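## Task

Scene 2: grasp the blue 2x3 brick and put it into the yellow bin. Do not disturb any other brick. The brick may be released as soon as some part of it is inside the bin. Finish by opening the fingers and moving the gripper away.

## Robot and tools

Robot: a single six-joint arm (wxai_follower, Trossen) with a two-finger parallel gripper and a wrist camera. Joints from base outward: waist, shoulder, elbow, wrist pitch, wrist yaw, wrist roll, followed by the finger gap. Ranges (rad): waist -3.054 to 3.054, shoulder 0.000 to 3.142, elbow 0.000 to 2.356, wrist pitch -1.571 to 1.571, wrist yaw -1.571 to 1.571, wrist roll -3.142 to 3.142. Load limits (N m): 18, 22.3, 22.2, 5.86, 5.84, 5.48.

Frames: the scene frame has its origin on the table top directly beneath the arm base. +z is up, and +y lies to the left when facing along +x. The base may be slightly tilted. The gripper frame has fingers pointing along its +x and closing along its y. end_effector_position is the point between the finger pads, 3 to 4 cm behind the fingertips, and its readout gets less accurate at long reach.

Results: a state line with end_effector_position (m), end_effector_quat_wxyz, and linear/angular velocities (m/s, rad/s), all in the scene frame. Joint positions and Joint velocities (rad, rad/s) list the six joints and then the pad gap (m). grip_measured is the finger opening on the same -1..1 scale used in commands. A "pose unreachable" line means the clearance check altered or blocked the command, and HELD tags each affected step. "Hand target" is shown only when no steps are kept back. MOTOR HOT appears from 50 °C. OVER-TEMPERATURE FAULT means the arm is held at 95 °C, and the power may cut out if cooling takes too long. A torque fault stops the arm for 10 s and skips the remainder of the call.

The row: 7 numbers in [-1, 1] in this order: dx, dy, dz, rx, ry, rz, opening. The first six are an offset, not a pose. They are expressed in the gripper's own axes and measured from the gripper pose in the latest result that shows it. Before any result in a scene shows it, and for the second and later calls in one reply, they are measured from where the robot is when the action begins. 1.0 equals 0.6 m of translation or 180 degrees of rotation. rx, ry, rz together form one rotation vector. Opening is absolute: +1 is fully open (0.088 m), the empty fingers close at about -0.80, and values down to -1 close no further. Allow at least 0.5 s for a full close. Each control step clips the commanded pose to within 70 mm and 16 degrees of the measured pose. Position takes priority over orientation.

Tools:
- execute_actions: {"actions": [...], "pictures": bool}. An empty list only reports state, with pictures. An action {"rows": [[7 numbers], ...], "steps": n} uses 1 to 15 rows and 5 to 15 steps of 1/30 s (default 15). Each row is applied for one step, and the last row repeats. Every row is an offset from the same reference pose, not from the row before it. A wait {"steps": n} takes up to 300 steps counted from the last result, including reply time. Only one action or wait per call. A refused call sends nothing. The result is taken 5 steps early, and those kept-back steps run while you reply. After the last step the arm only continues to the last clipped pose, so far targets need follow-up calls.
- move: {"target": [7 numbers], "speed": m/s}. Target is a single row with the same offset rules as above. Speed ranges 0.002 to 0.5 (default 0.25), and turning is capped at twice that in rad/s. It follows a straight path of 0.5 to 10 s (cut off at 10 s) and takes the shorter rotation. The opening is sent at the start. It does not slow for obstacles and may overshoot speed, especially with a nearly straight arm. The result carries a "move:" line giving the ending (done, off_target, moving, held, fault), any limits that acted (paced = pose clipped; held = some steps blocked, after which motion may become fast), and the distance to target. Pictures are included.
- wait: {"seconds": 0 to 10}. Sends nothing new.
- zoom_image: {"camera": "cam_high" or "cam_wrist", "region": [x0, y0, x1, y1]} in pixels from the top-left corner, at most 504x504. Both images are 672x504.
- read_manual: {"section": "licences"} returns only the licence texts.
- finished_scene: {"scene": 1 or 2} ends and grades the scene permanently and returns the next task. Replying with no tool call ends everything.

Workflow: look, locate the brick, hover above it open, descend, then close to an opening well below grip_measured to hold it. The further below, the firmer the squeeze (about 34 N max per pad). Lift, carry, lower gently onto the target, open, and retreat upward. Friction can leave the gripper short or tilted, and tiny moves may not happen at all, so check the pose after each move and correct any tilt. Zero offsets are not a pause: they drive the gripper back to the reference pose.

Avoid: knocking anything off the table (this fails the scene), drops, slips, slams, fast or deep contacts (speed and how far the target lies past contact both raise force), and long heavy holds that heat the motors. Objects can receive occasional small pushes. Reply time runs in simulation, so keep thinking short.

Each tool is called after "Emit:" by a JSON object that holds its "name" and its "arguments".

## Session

Emit:
{"name": "execute_actions", "arguments": {"actions": []}}

Scene clock: 0.00 s of 4185.00 s.
end_effector_position=(+0.1446, +0.4916, +0.3464) grip_measured=+0.851 end_effector_quat_wxyz=(+0.720, -0.250, -0.014, +0.647) end_effector_velocity=(-0.003, +0.000, +0.003) end_effector_angular_velocity=(+0.019, +0.006, +0.016)
Joint positions: [ 2.038  1.182  0.796  0.868  0.624 -1.433  0.081]
Joint velocities: [ 0.002 -0.002 -0.002 -0.007 -0.022  0.007 -0.   ]
Heat: hottest shoulder 27 °C (+0.0 °C/min).
Hand target: +0.145, +0.492, +0.346; +0.720, -0.250, -0.014, +0.647

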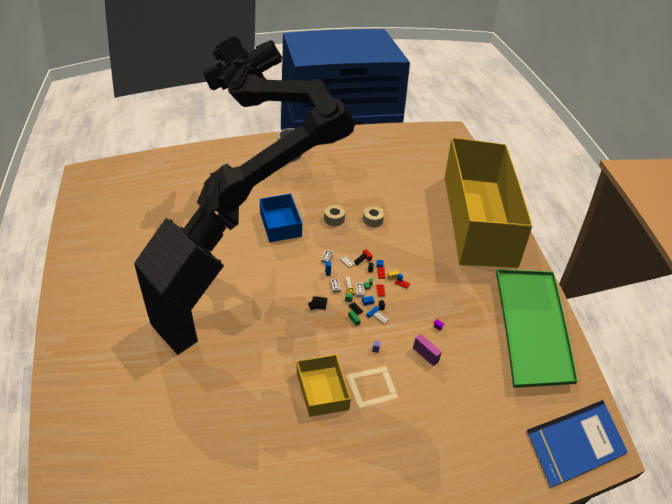

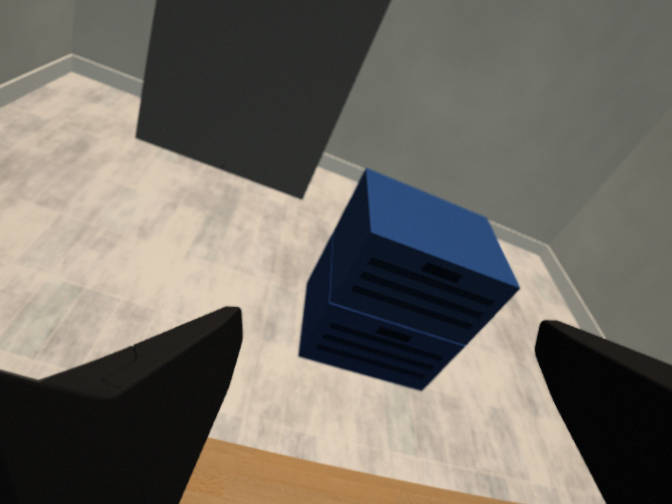

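Emit:
{"name": "move", "arguments": {"target": [-0.637,-0.175,-0.632,0.488,0.40,-0.216,0]}}

Emit:
{"name": "zoom_image", "arguments": {"camera": "cam_high", "region": [290, 235, 430, 340]}}

Scene clock: 8.37 s of 4185.00 s.
end_effector_position=(+0.2704, +0.0542, +0.2445) grip_measured=+0.000 end_effector_quat_wxyz=(+0.912, -0.140, +0.362, -0.135) end_effector_velocity=(+0.000, -0.001, +0.001) end_effector_angular_velocity=(-0.008, -0.012, -0.003)
Joint positions: [ 1.331  0.007  0.011  1.574  1.574 -1.241  0.039]
Joint velocities: [-0.012 -0.002 -0.002 -0.007 -0.007  0.007 -0.   ]
Heat: hottest shoulder 27 °C (+0.0 °C/min).
Hand target: +0.269, +0.053, +0.243; +0.911, -0.140, +0.362, -0.137
Off the commanded pose: 0.101 m, 51 deg; position and orientation clipped at the last step of the last action.
joint sent to its limit — the command would take joint 2 (shoulder) past its lower limit, joint 4 (wrist pitch) past its upper limit and joint 5 (wrist yaw) past its upper limit, so those joints were sent only as far as their limits.
Kept back: nothing.
move: off_target; limits=paced

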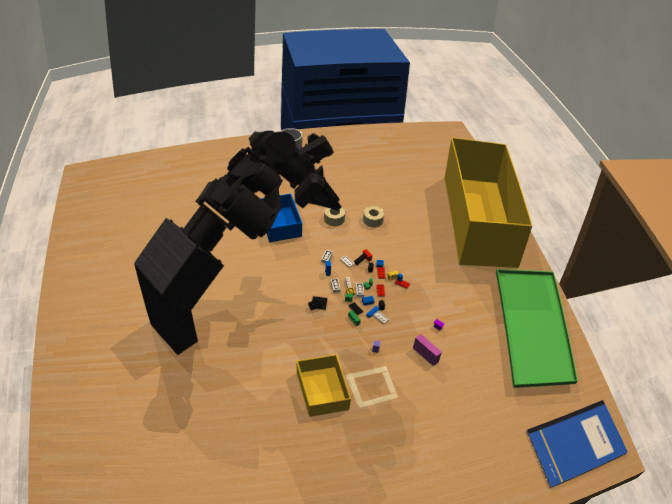

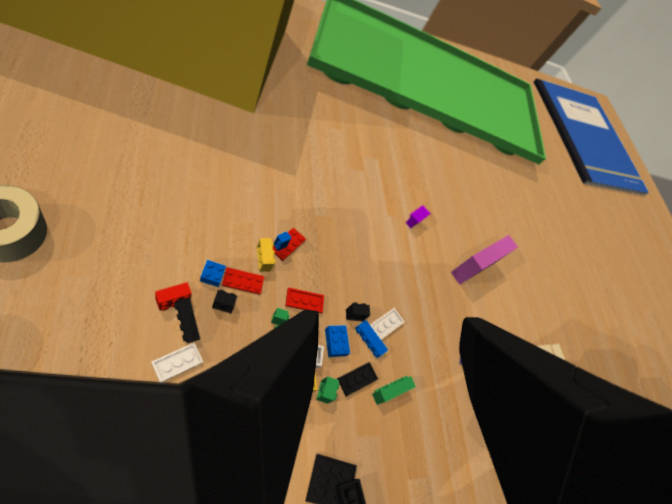

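Region (290, 235, 430, 340) of cam_high's 672x504 image, scaled by 3.600, with more detail than that image has; it fills the top 378 rows of this view, and the rest is white.

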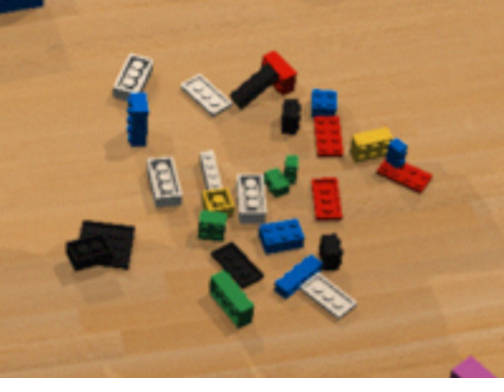

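Emit:
{"name": "move", "arguments": {"target": [0.2,0,0.1,0,0,0,0]}}

Scene clock: 9.90 s of 4185.00 s.
end_effector_position=(+0.3096, +0.0657, +0.2819) grip_measured=+0.000 end_effector_quat_wxyz=(+0.911, -0.140, +0.368, -0.122) end_effector_velocity=(+0.003, +0.001, +0.003) end_effector_angular_velocity=(-0.012, +0.005, +0.023)
Joint positions: [ 1.356  0.052  0.23   1.477  1.573 -1.33   0.039]
Joint velocities: [ 0.007 -0.017  0.017 -0.051 -0.007 -0.007 -0.   ]
Heat: hottest shoulder 27 °C (+0.0 °C/min).
Hand target: +0.312, +0.065, +0.284; +0.912, -0.134, +0.368, -0.123
Off the commanded pose: 0.120 m, 2 deg; position clipped at the last step of the last action.
Kept back: nothing.
move: off_target; limits=paced

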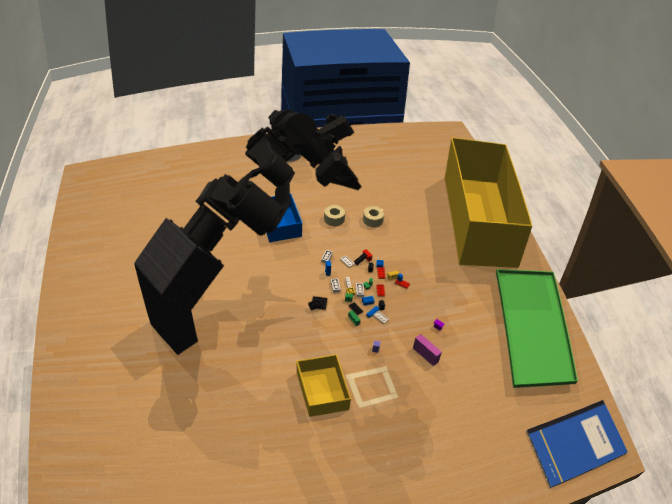

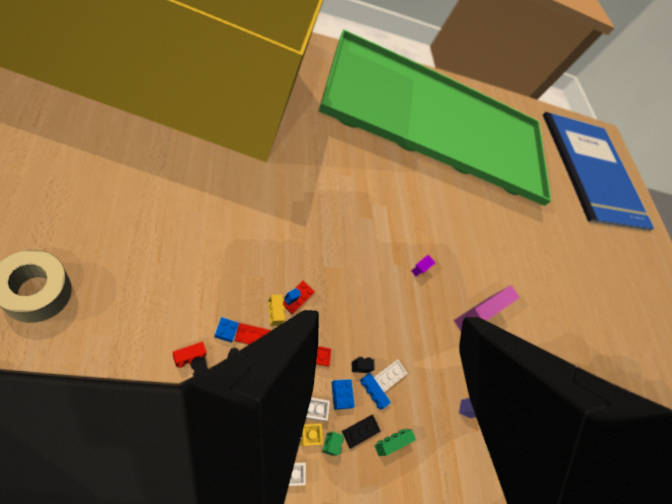

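Emit:
{"name": "move", "arguments": {"target": [-0.07,0.15,0.15,0,-0.25,0,0]}}

Emit:
{"name": "move", "arguments": {"target": [-0.1,0.2,-0.1,0,0.15,0.3,0]}}

Scene clock: 12.23 s of 4185.00 s.
end_effector_position=(+0.3533, +0.1765, +0.3366) grip_measured=+0.000 end_effector_quat_wxyz=(+0.982, -0.178, -0.011, +0.054) end_effector_velocity=(+0.000, +0.004, +0.001) end_effector_angular_velocity=(+0.002, -0.010, +0.019)
Joint positions: [ 1.095  0.407  0.207  1.574  0.697 -1.026  0.039]
Joint velocities: [-0.002  0.002  0.002 -0.007 -0.022  0.007  0.   ]
Heat: hottest shoulder 27 °C (+0.0 °C/min).
Hand target: +0.355, +0.177, +0.339; +0.983, -0.177, -0.015, +0.052
Off the commanded pose: 0.004 m, 13 deg.
joint sent to its limit — the command would take joint 4 (wrist pitch) past its upper limit, so that joint was sent only as far as its limit.
Kept back: nothing.
move: off_target

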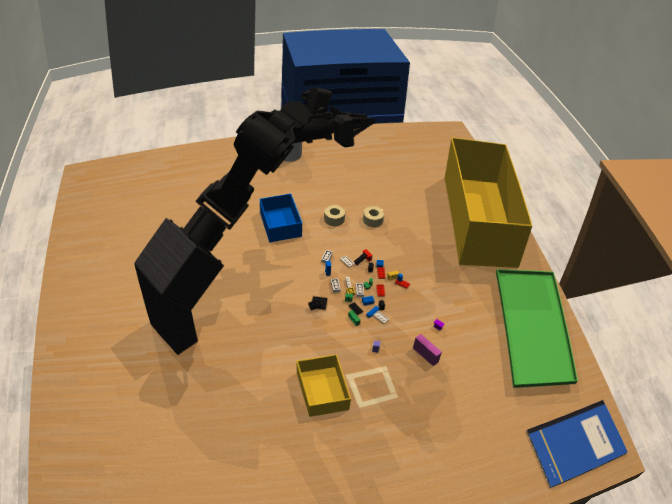

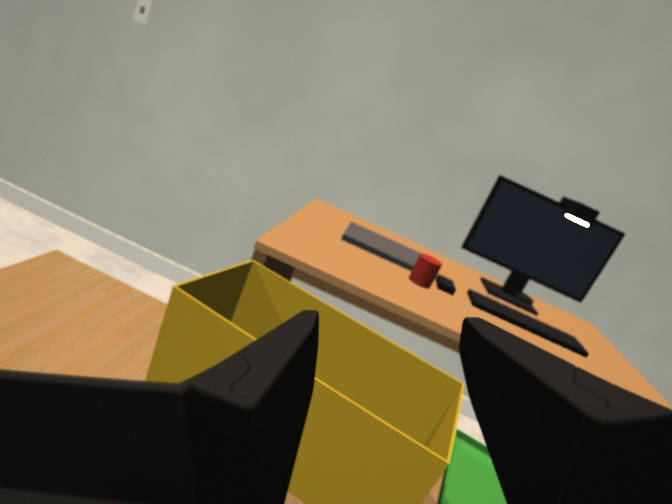

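Scene clock: 14.80 s of 4185.00 s.
end_effector_position=(+0.2815, +0.2591, +0.2349) grip_measured=+0.000 end_effector_quat_wxyz=(+0.826, -0.176, +0.293, +0.448) end_effector_velocity=(-0.001, +0.001, -0.001) end_effector_angular_velocity=(-0.000, +0.001, +0.021)
Joint positions: [ 0.895  0.211  0.457 -0.002  0.077 -0.406  0.039]
Joint velocities: [-0.022  0.002  0.002 -0.007 -0.037 -0.007 -0.   ]
Heat: hottest shoulder 27 °C (+0.0 °C/min).
Hand target: +0.284, +0.260, +0.238; +0.828, -0.174, +0.291, +0.447
Off the commanded pose: 0.004 m, 1 deg.
Kept back: nothing.
move: done

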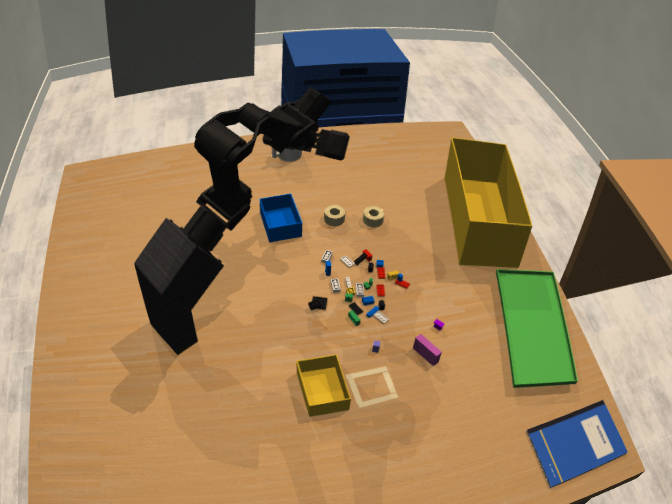

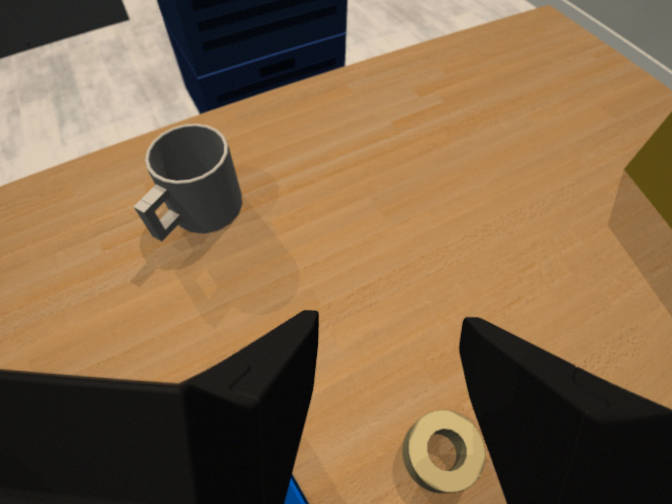

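Emit:
{"name": "move", "arguments": {"target": [-0.1,-0.316,-0.388,0.302,0.258,-0.132,-0.27]}}

Scene clock: 18.07 s of 4185.00 s.
end_effector_position=(+0.3383, -0.0091, +0.0989) grip_measured=-0.270 end_effector_quat_wxyz=(+0.707, -0.001, +0.707, +0.002) end_effector_velocity=(+0.001, +0.004, +0.001) end_effector_angular_velocity=(+0.021, +0.004, -0.017)
Joint positions: [-0.513  1.242  0.82  -0.464 -0.791 -0.148  0.026]
Joint velocities: [-0.002  0.002  0.012 -0.022 -0.022  0.007 -0.   ]
Heat: hottest shoulder 27 °C (+0.0 °C/min).
Hand target: +0.340, -0.011, +0.099; +0.707, -0.003, +0.707, +0.000
Off the commanded pose: 0.002 m, 0 deg.
Kept back: nothing.
move: done

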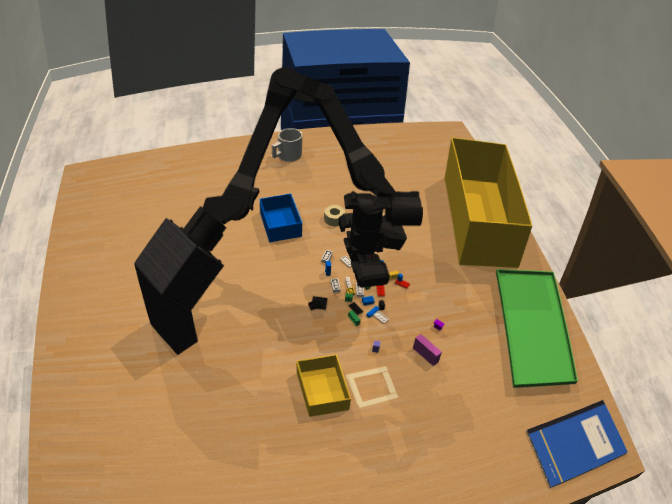

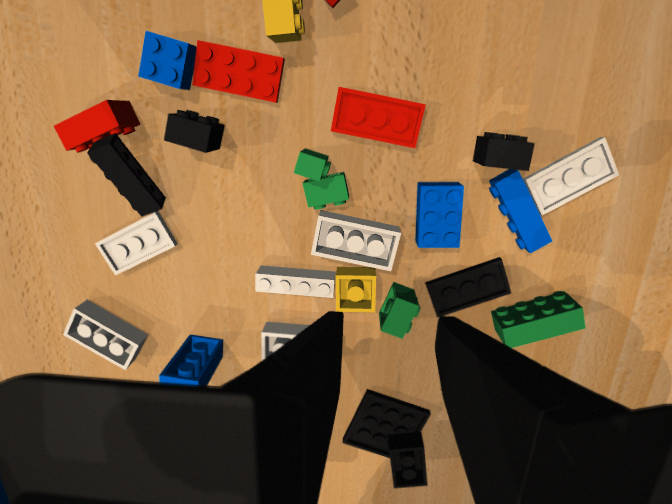

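Emit:
{"name": "move", "arguments": {"target": [0.072,-0.037,0.042,0,0,0,-0.27], "speed": 0.12}}

Scene clock: 19.23 s of 4185.00 s.
end_effector_position=(+0.3618, -0.0303, +0.0566) grip_measured=-0.270 end_effector_quat_wxyz=(+0.707, -0.001, +0.707, +0.003) end_effector_velocity=(+0.003, -0.001, -0.000) end_effector_angular_velocity=(+0.005, -0.014, +0.018)
Joint positions: [-0.449  1.448  0.902 -0.293 -0.75  -0.081  0.026]
Joint velocities: [-0.002  0.002 -0.002  0.022 -0.007 -0.007 -0.   ]
Heat: hottest shoulder 27 °C (+0.0 °C/min).
Hand target: +0.363, -0.031, +0.055; +0.707, -0.001, +0.707, +0.002
Off the commanded pose: 0.002 m, 0 deg.
Kept back: nothing.
move: done

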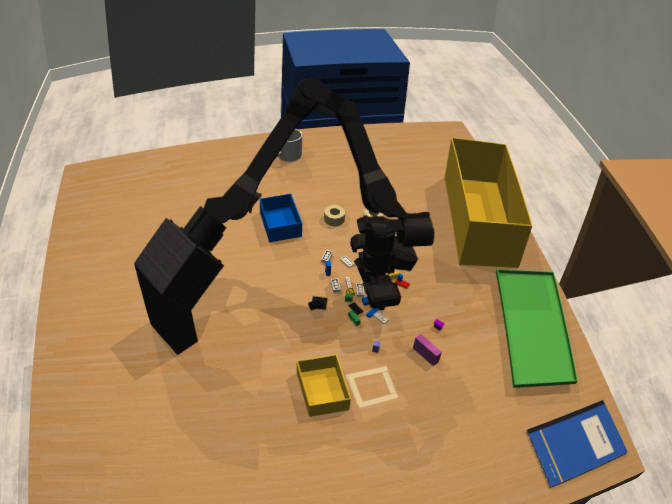

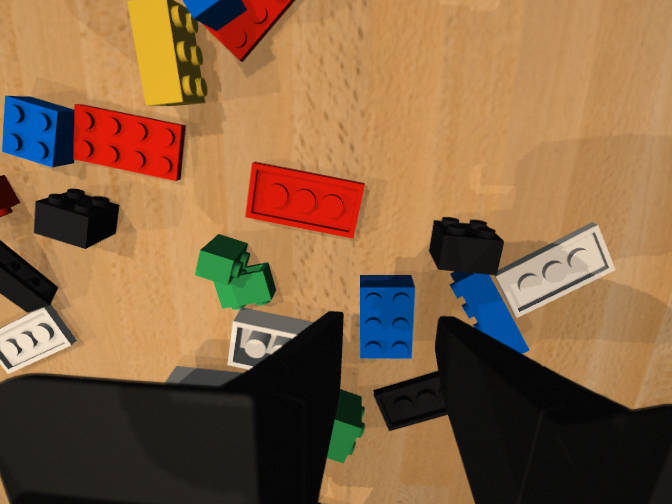

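Narrow a bit for tight neighbours, small forward shift, descend.

Emit:
{"name": "move", "arguments": {"target": [0.002,0,0.007,0,0,0,-0.35], "speed": 0.05}}

Emit:
{"name": "move", "arguments": {"target": [0.034,0,-0.004,0,0,0,-0.35], "speed": 0.03}}

Emit:
{"name": "move", "arguments": {"target": [0,0,0,0,0,0,-0.65]}}

Emit:
{"name": "move", "arguments": {"target": [-0.11,0,0,0,0,0,-0.65], "speed": 0.12}}

Scene clock: 21.10 s of 4185.00 s.
end_effector_position=(+0.3649, -0.0299, +0.0565) grip_measured=-0.350 end_effector_quat_wxyz=(+0.708, -0.002, +0.706, +0.004) end_effector_velocity=(-0.003, -0.000, -0.000) end_effector_angular_velocity=(+0.006, +0.007, -0.002)
Joint positions: [-0.448  1.452  0.913 -0.295 -0.75  -0.08   0.022]
Joint velocities: [-0.002  0.002 -0.002 -0.007 -0.007 -0.007 -0.   ]
Heat: hottest shoulder 27 °C (+0.0 °C/min).
Hand target: +0.366, -0.030, +0.055; +0.707, -0.001, +0.707, +0.003
Off the commanded pose: 0.002 m, 0 deg.
Kept back: nothing.
move: done

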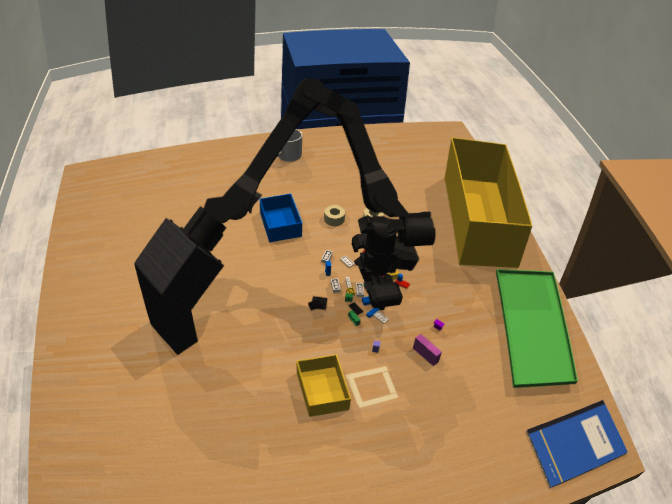

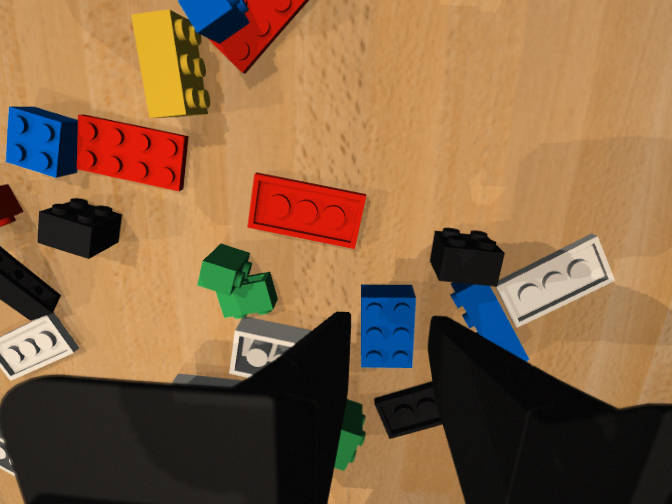

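Scene clock: 22.07 s of 4185.00 s.
end_effector_position=(+0.3656, -0.0284, +0.0383) grip_measured=-0.350 end_effector_quat_wxyz=(+0.711, -0.004, +0.704, +0.007) end_effector_velocity=(+0.001, -0.002, +0.001) end_effector_angular_velocity=(-0.009, -0.007, +0.011)
Joint positions: [-0.401  1.492  0.9   -0.201 -0.72  -0.034  0.022]
Joint velocities: [-0.002 -0.002 -0.002  0.007  0.007 -0.007 -0.   ]
Heat: hottest shoulder 27 °C (+0.0 °C/min).
Hand target: +0.362, -0.030, +0.036; +0.708, -0.001, +0.706, +0.004
Off the commanded pose: 0.004 m, 1 deg.
Kept back: nothing.
move: done

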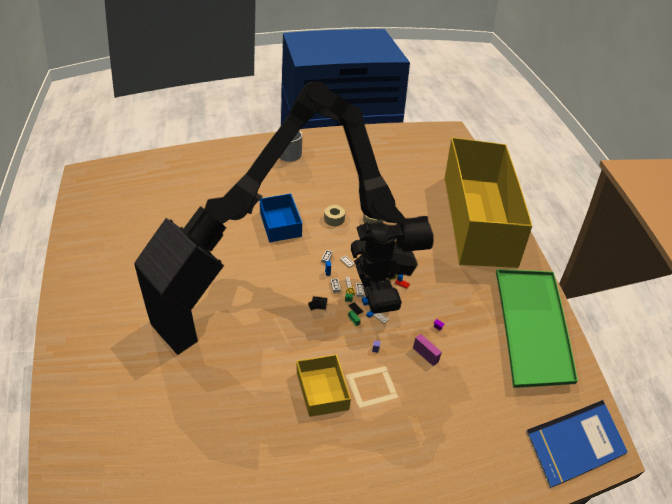

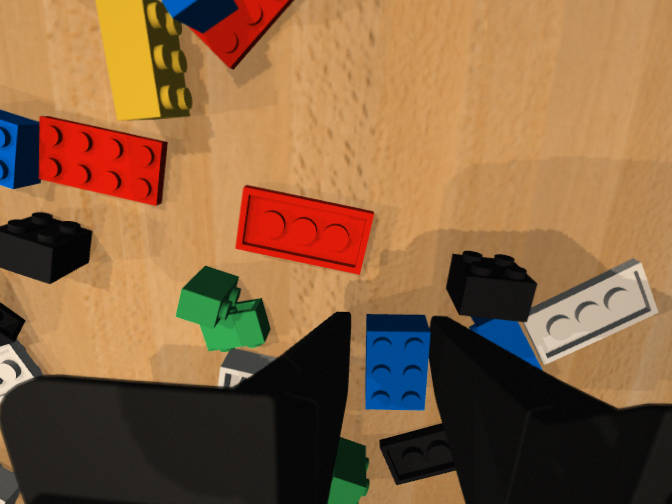

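Scene clock: 22.57 s of 4185.00 s.
end_effector_position=(+0.3657, -0.0284, +0.0383) grip_measured=-0.483 end_effector_quat_wxyz=(+0.711, -0.004, +0.704, +0.007) end_effector_velocity=(-0.003, -0.000, -0.000) end_effector_angular_velocity=(+0.006, +0.008, -0.002)
Joint positions: [-0.401  1.492  0.9   -0.201 -0.72  -0.034  0.015]
Joint velocities: [-0.002  0.002 -0.002 -0.007 -0.007 -0.007 -0.   ]
Heat: hottest shoulder 27 °C (+0.0 °C/min).
Hand target: +0.366, -0.028, +0.038; +0.711, -0.004, +0.704, +0.007
Off the commanded pose: 0.000 m, 0 deg.
Kept back: nothing.
move: done

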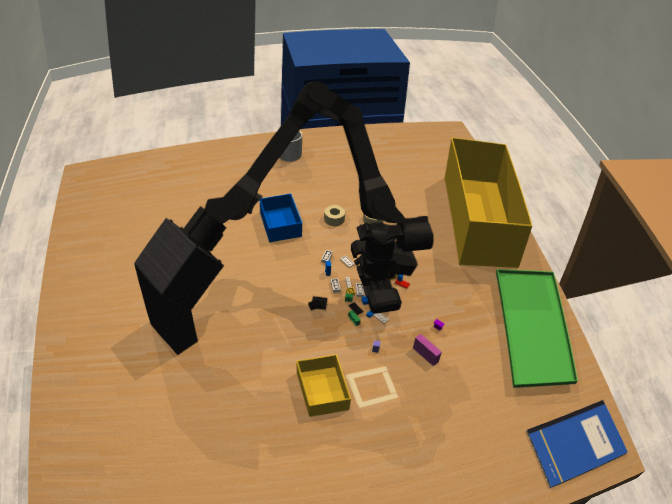

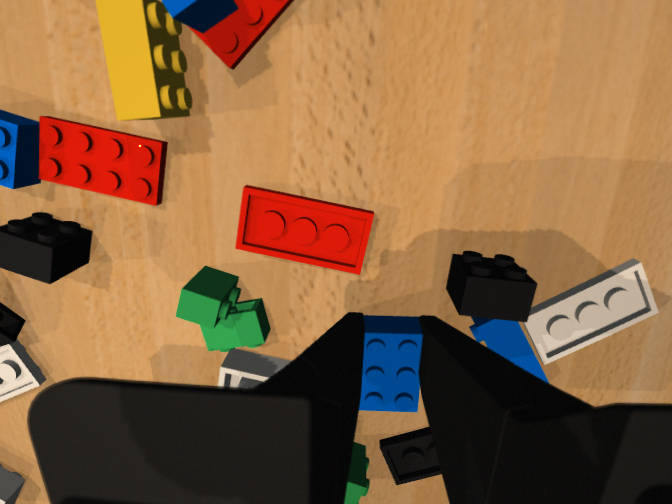

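Scene clock: 23.50 s of 4185.00 s.
end_effector_position=(+0.3615, -0.0301, +0.1013) grip_measured=-0.485 end_effector_quat_wxyz=(+0.707, +0.000, +0.708, +0.005) end_effector_velocity=(-0.003, +0.001, +0.002) end_effector_angular_velocity=(+0.016, +0.004, -0.016)
Joint positions: [-0.57   1.36   0.945 -0.52  -0.831 -0.217  0.015]
Joint velocities: [-0.012 -0.002 -0.002 -0.022 -0.022 -0.007 -0.   ]
Heat: hottest shoulder 27 °C (+0.0 °C/min).
Hand target: +0.365, -0.029, +0.104; +0.710, -0.004, +0.704, +0.007
Off the commanded pose: 0.005 m, 1 deg.
Kept back: nothing.
move: done

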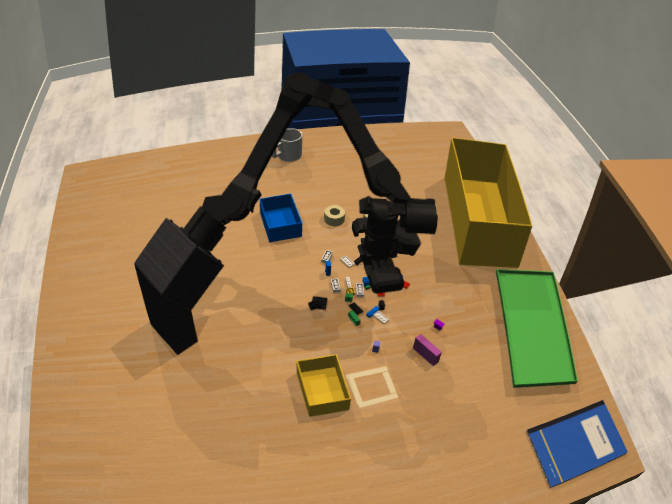

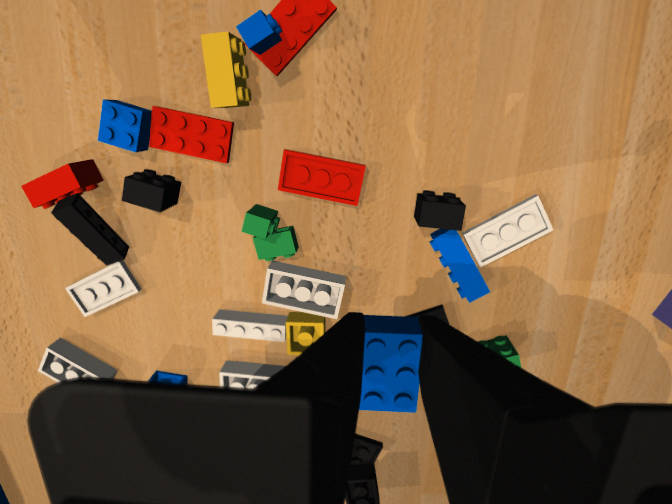

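Emit:
{"name": "move", "arguments": {"target": [-0.03,-0.41,-0.17,0,0,0,-0.65]}}

Scene clock: 25.37 s of 4185.00 s.
end_effector_position=(+0.2590, -0.2751, +0.1165) grip_measured=-0.485 end_effector_quat_wxyz=(+0.705, +0.001, +0.710, +0.005) end_effector_velocity=(-0.003, +0.005, -0.001) end_effector_angular_velocity=(+0.026, -0.010, -0.025)
Joint positions: [-1.099  2.222  1.308 -0.714 -0.992 -1.066  0.015]
Joint velocities: [-0.002  0.007 -0.007 -0.022 -0.022 -0.007 -0.   ]
Heat: hottest shoulder 28 °C (+2.4 °C/min).
Hand target: +0.259, -0.277, +0.116; +0.705, +0.001, +0.709, +0.005
Off the commanded pose: 0.003 m, 0 deg.
Kept back: nothing.
move: done

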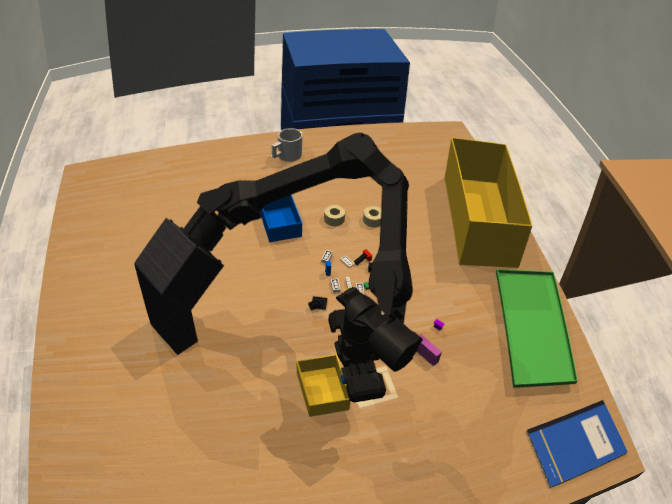

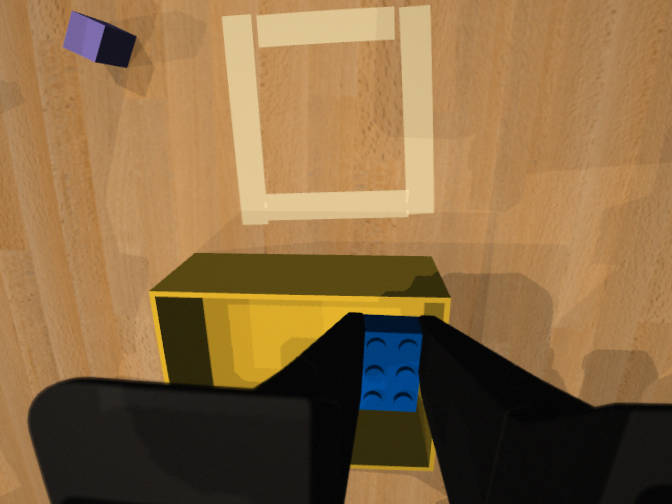

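Emit:
{"name": "move", "arguments": {"target": [0,0.045,-0.05,0,0,0,-0.65], "speed": 0.12}}

Emit:
{"name": "move", "arguments": {"target": [0.1,0,0,0,0,0,-0.65], "speed": 0.08}}

Scene clock: 26.37 s of 4185.00 s.
end_effector_position=(+0.2292, -0.2484, +0.1147) grip_measured=-0.485 end_effector_quat_wxyz=(+0.704, +0.005, +0.710, +0.006) end_effector_velocity=(+0.002, +0.001, +0.003) end_effector_angular_velocity=(-0.009, +0.004, -0.002)
Joint positions: [-1.115  2.149  1.121 -0.638 -0.992 -1.103  0.015]
Joint velocities: [-0.002 -0.017 -0.002 -0.007  0.007  0.007 -0.   ]
Heat: hottest shoulder 28 °C (+2.3 °C/min).
Hand target: +0.229, -0.248, +0.117; +0.705, +0.001, +0.710, +0.005
Off the commanded pose: 0.002 m, 0 deg.
Kept back: nothing.
move: done

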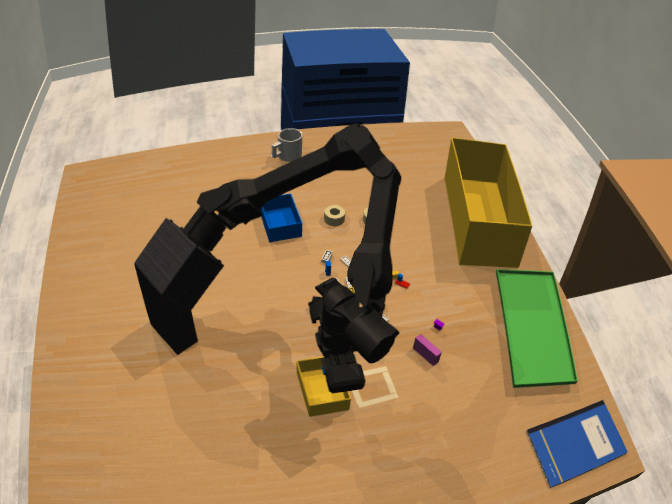

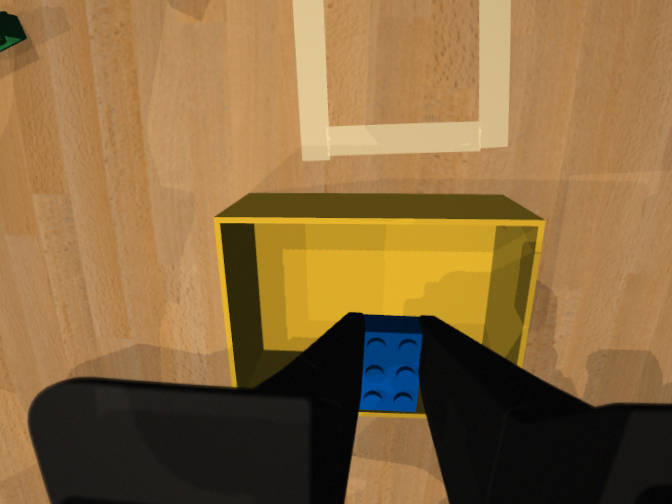

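Scene clock: 27.47 s of 4185.00 s.
end_effector_position=(+0.2323, -0.2476, +0.0559) grip_measured=-0.485 end_effector_quat_wxyz=(+0.706, +0.001, +0.708, +0.009) end_effector_velocity=(+0.001, +0.001, +0.000) end_effector_angular_velocity=(+0.012, -0.018, -0.022)
Joint positions: [-0.965  2.202  1.039 -0.263 -0.991 -0.83   0.015]
Joint velocities: [-0.002  0.002 -0.002  0.007 -0.022  0.022 -0.   ]
Heat: hottest shoulder 28 °C (+2.2 °C/min).
Hand target: +0.229, -0.247, +0.055; +0.704, +0.004, +0.710, +0.006
Off the commanded pose: 0.004 m, 1 deg.
Kept back: nothing.
move: done

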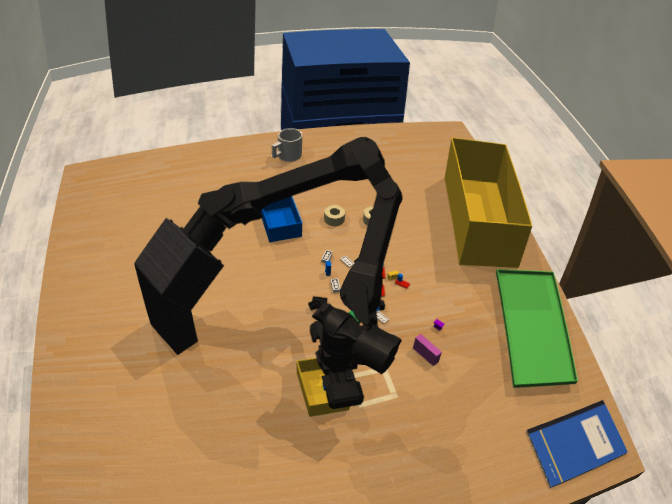

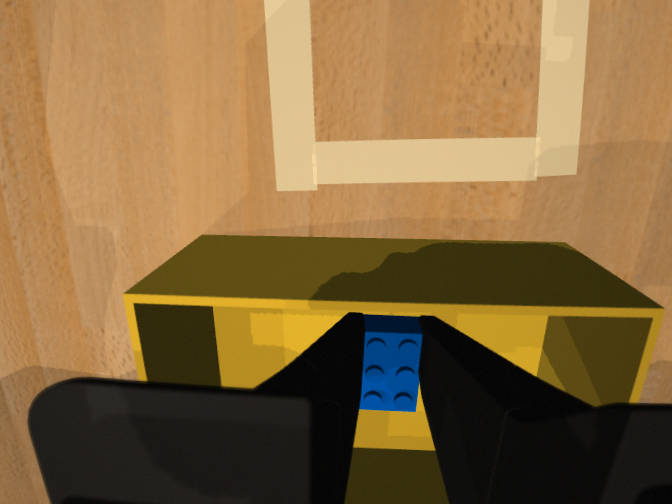

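Emit:
{"name": "move", "arguments": {"target": [0.014,0,-0.006,0,0,0,-0.65], "speed": 0.03}}

Emit:
{"name": "move", "arguments": {"target": [0,0,0,0,0,0,-0.25]}}

Emit:
{"name": "move", "arguments": {"target": [-0.16,0,0,0,0,0,-0.25], "speed": 0.15}}

Scene clock: 28.43 s of 4185.00 s.
end_effector_position=(+0.2318, -0.2478, +0.0489) grip_measured=-0.485 end_effector_quat_wxyz=(+0.707, -0.003, +0.707, +0.011) end_effector_velocity=(+0.003, +0.003, -0.000) end_effector_angular_velocity=(+0.014, -0.017, +0.015)
Joint positions: [-0.949  2.213  1.028 -0.209 -0.991 -0.802  0.015]
Joint velocities: [ 0.002 -0.002 -0.002  0.007 -0.022 -0.007 -0.   ]
Heat: hottest shoulder 28 °C (+2.1 °C/min).
Hand target: +0.229, -0.247, +0.047; +0.706, +0.001, +0.709, +0.009
Off the commanded pose: 0.003 m, 1 deg.
Kept back: nothing.
move: done

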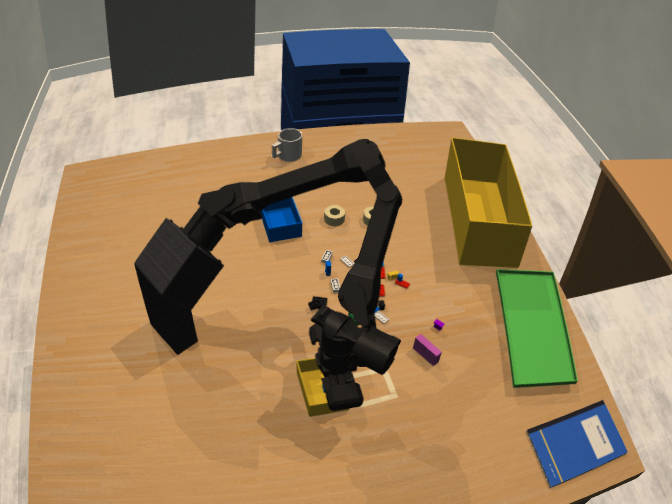

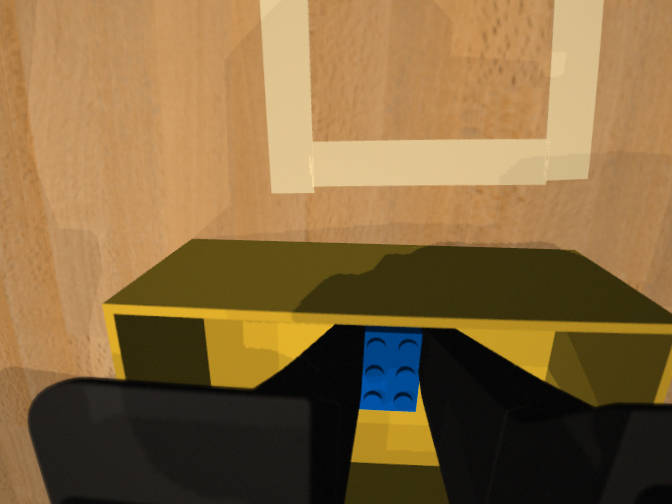

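Scene clock: 28.97 s of 4185.00 s.
end_effector_position=(+0.2318, -0.2478, +0.0489) grip_measured=-0.251 end_effector_quat_wxyz=(+0.707, -0.003, +0.707, +0.011) end_effector_velocity=(-0.004, +0.002, +0.002) end_effector_angular_velocity=(+0.010, +0.002, -0.019)
Joint positions: [-0.949  2.213  1.028 -0.208 -0.991 -0.802  0.027]
Joint velocities: [-0.007  0.002 -0.002 -0.022 -0.007 -0.007  0.   ]
Heat: hottest shoulder 28 °C (+2.1 °C/min).
Hand target: +0.232, -0.248, +0.049; +0.707, -0.003, +0.707, +0.011
Off the commanded pose: 0.000 m, 0 deg.
Kept back: nothing.
move: done

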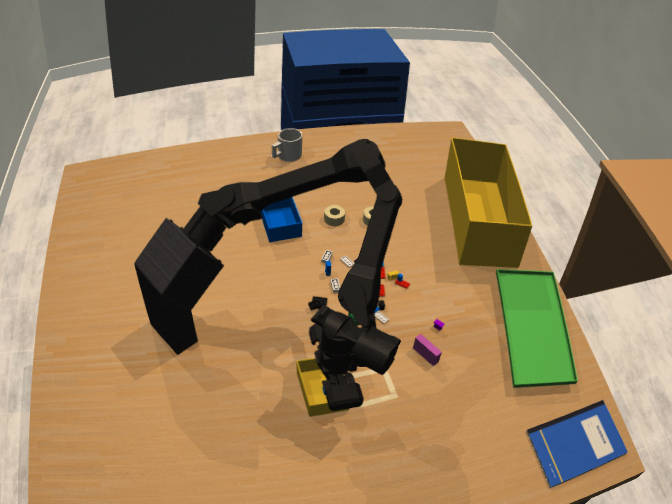

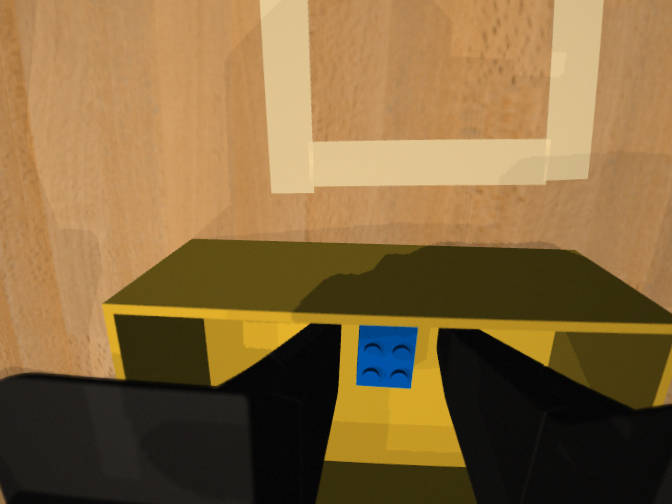

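Scene clock: 30.03 s of 4185.00 s.
end_effector_position=(+0.2298, -0.2475, +0.1431) grip_measured=-0.250 end_effector_quat_wxyz=(+0.707, +0.001, +0.707, +0.011) end_effector_velocity=(+0.001, +0.001, +0.003) end_effector_angular_velocity=(-0.000, +0.007, +0.015)
Joint positions: [-1.186  2.135  1.173 -0.81  -0.99  -1.242  0.027]
Joint velocities: [-0.002 -0.007  0.007 -0.022  0.007 -0.022 -0.   ]
Heat: hottest shoulder 28 °C (+2.0 °C/min).
Hand target: +0.231, -0.249, +0.145; +0.707, -0.003, +0.707, +0.012
Off the commanded pose: 0.003 m, 1 deg.
Kept back: nothing.
move: done

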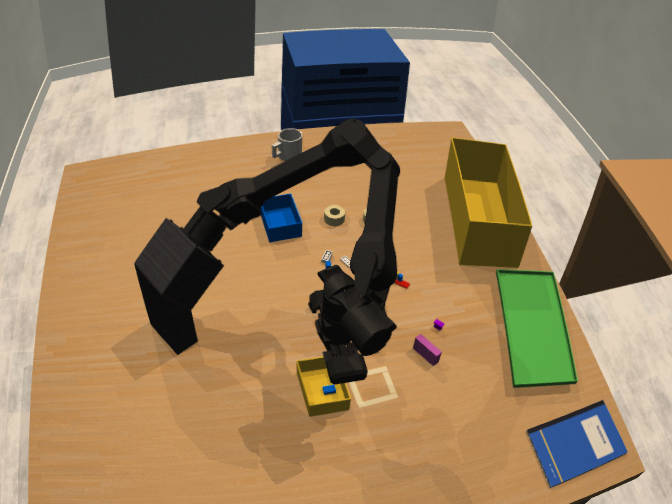

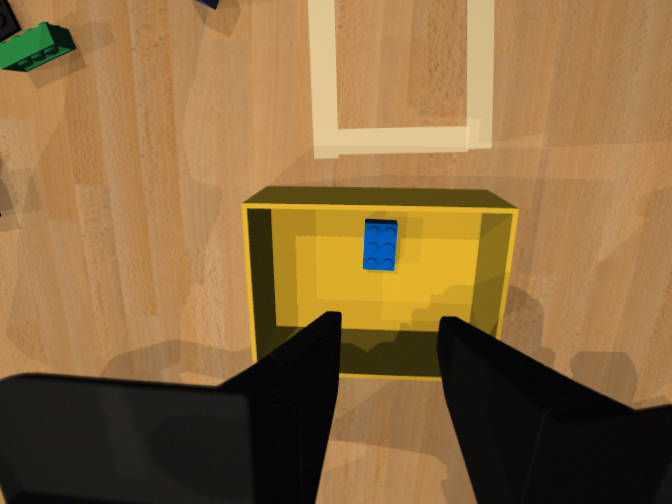

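Emit:
{"name": "finished_scene", "arguments": {"scene": 2}}

The scene is finished: the task was done.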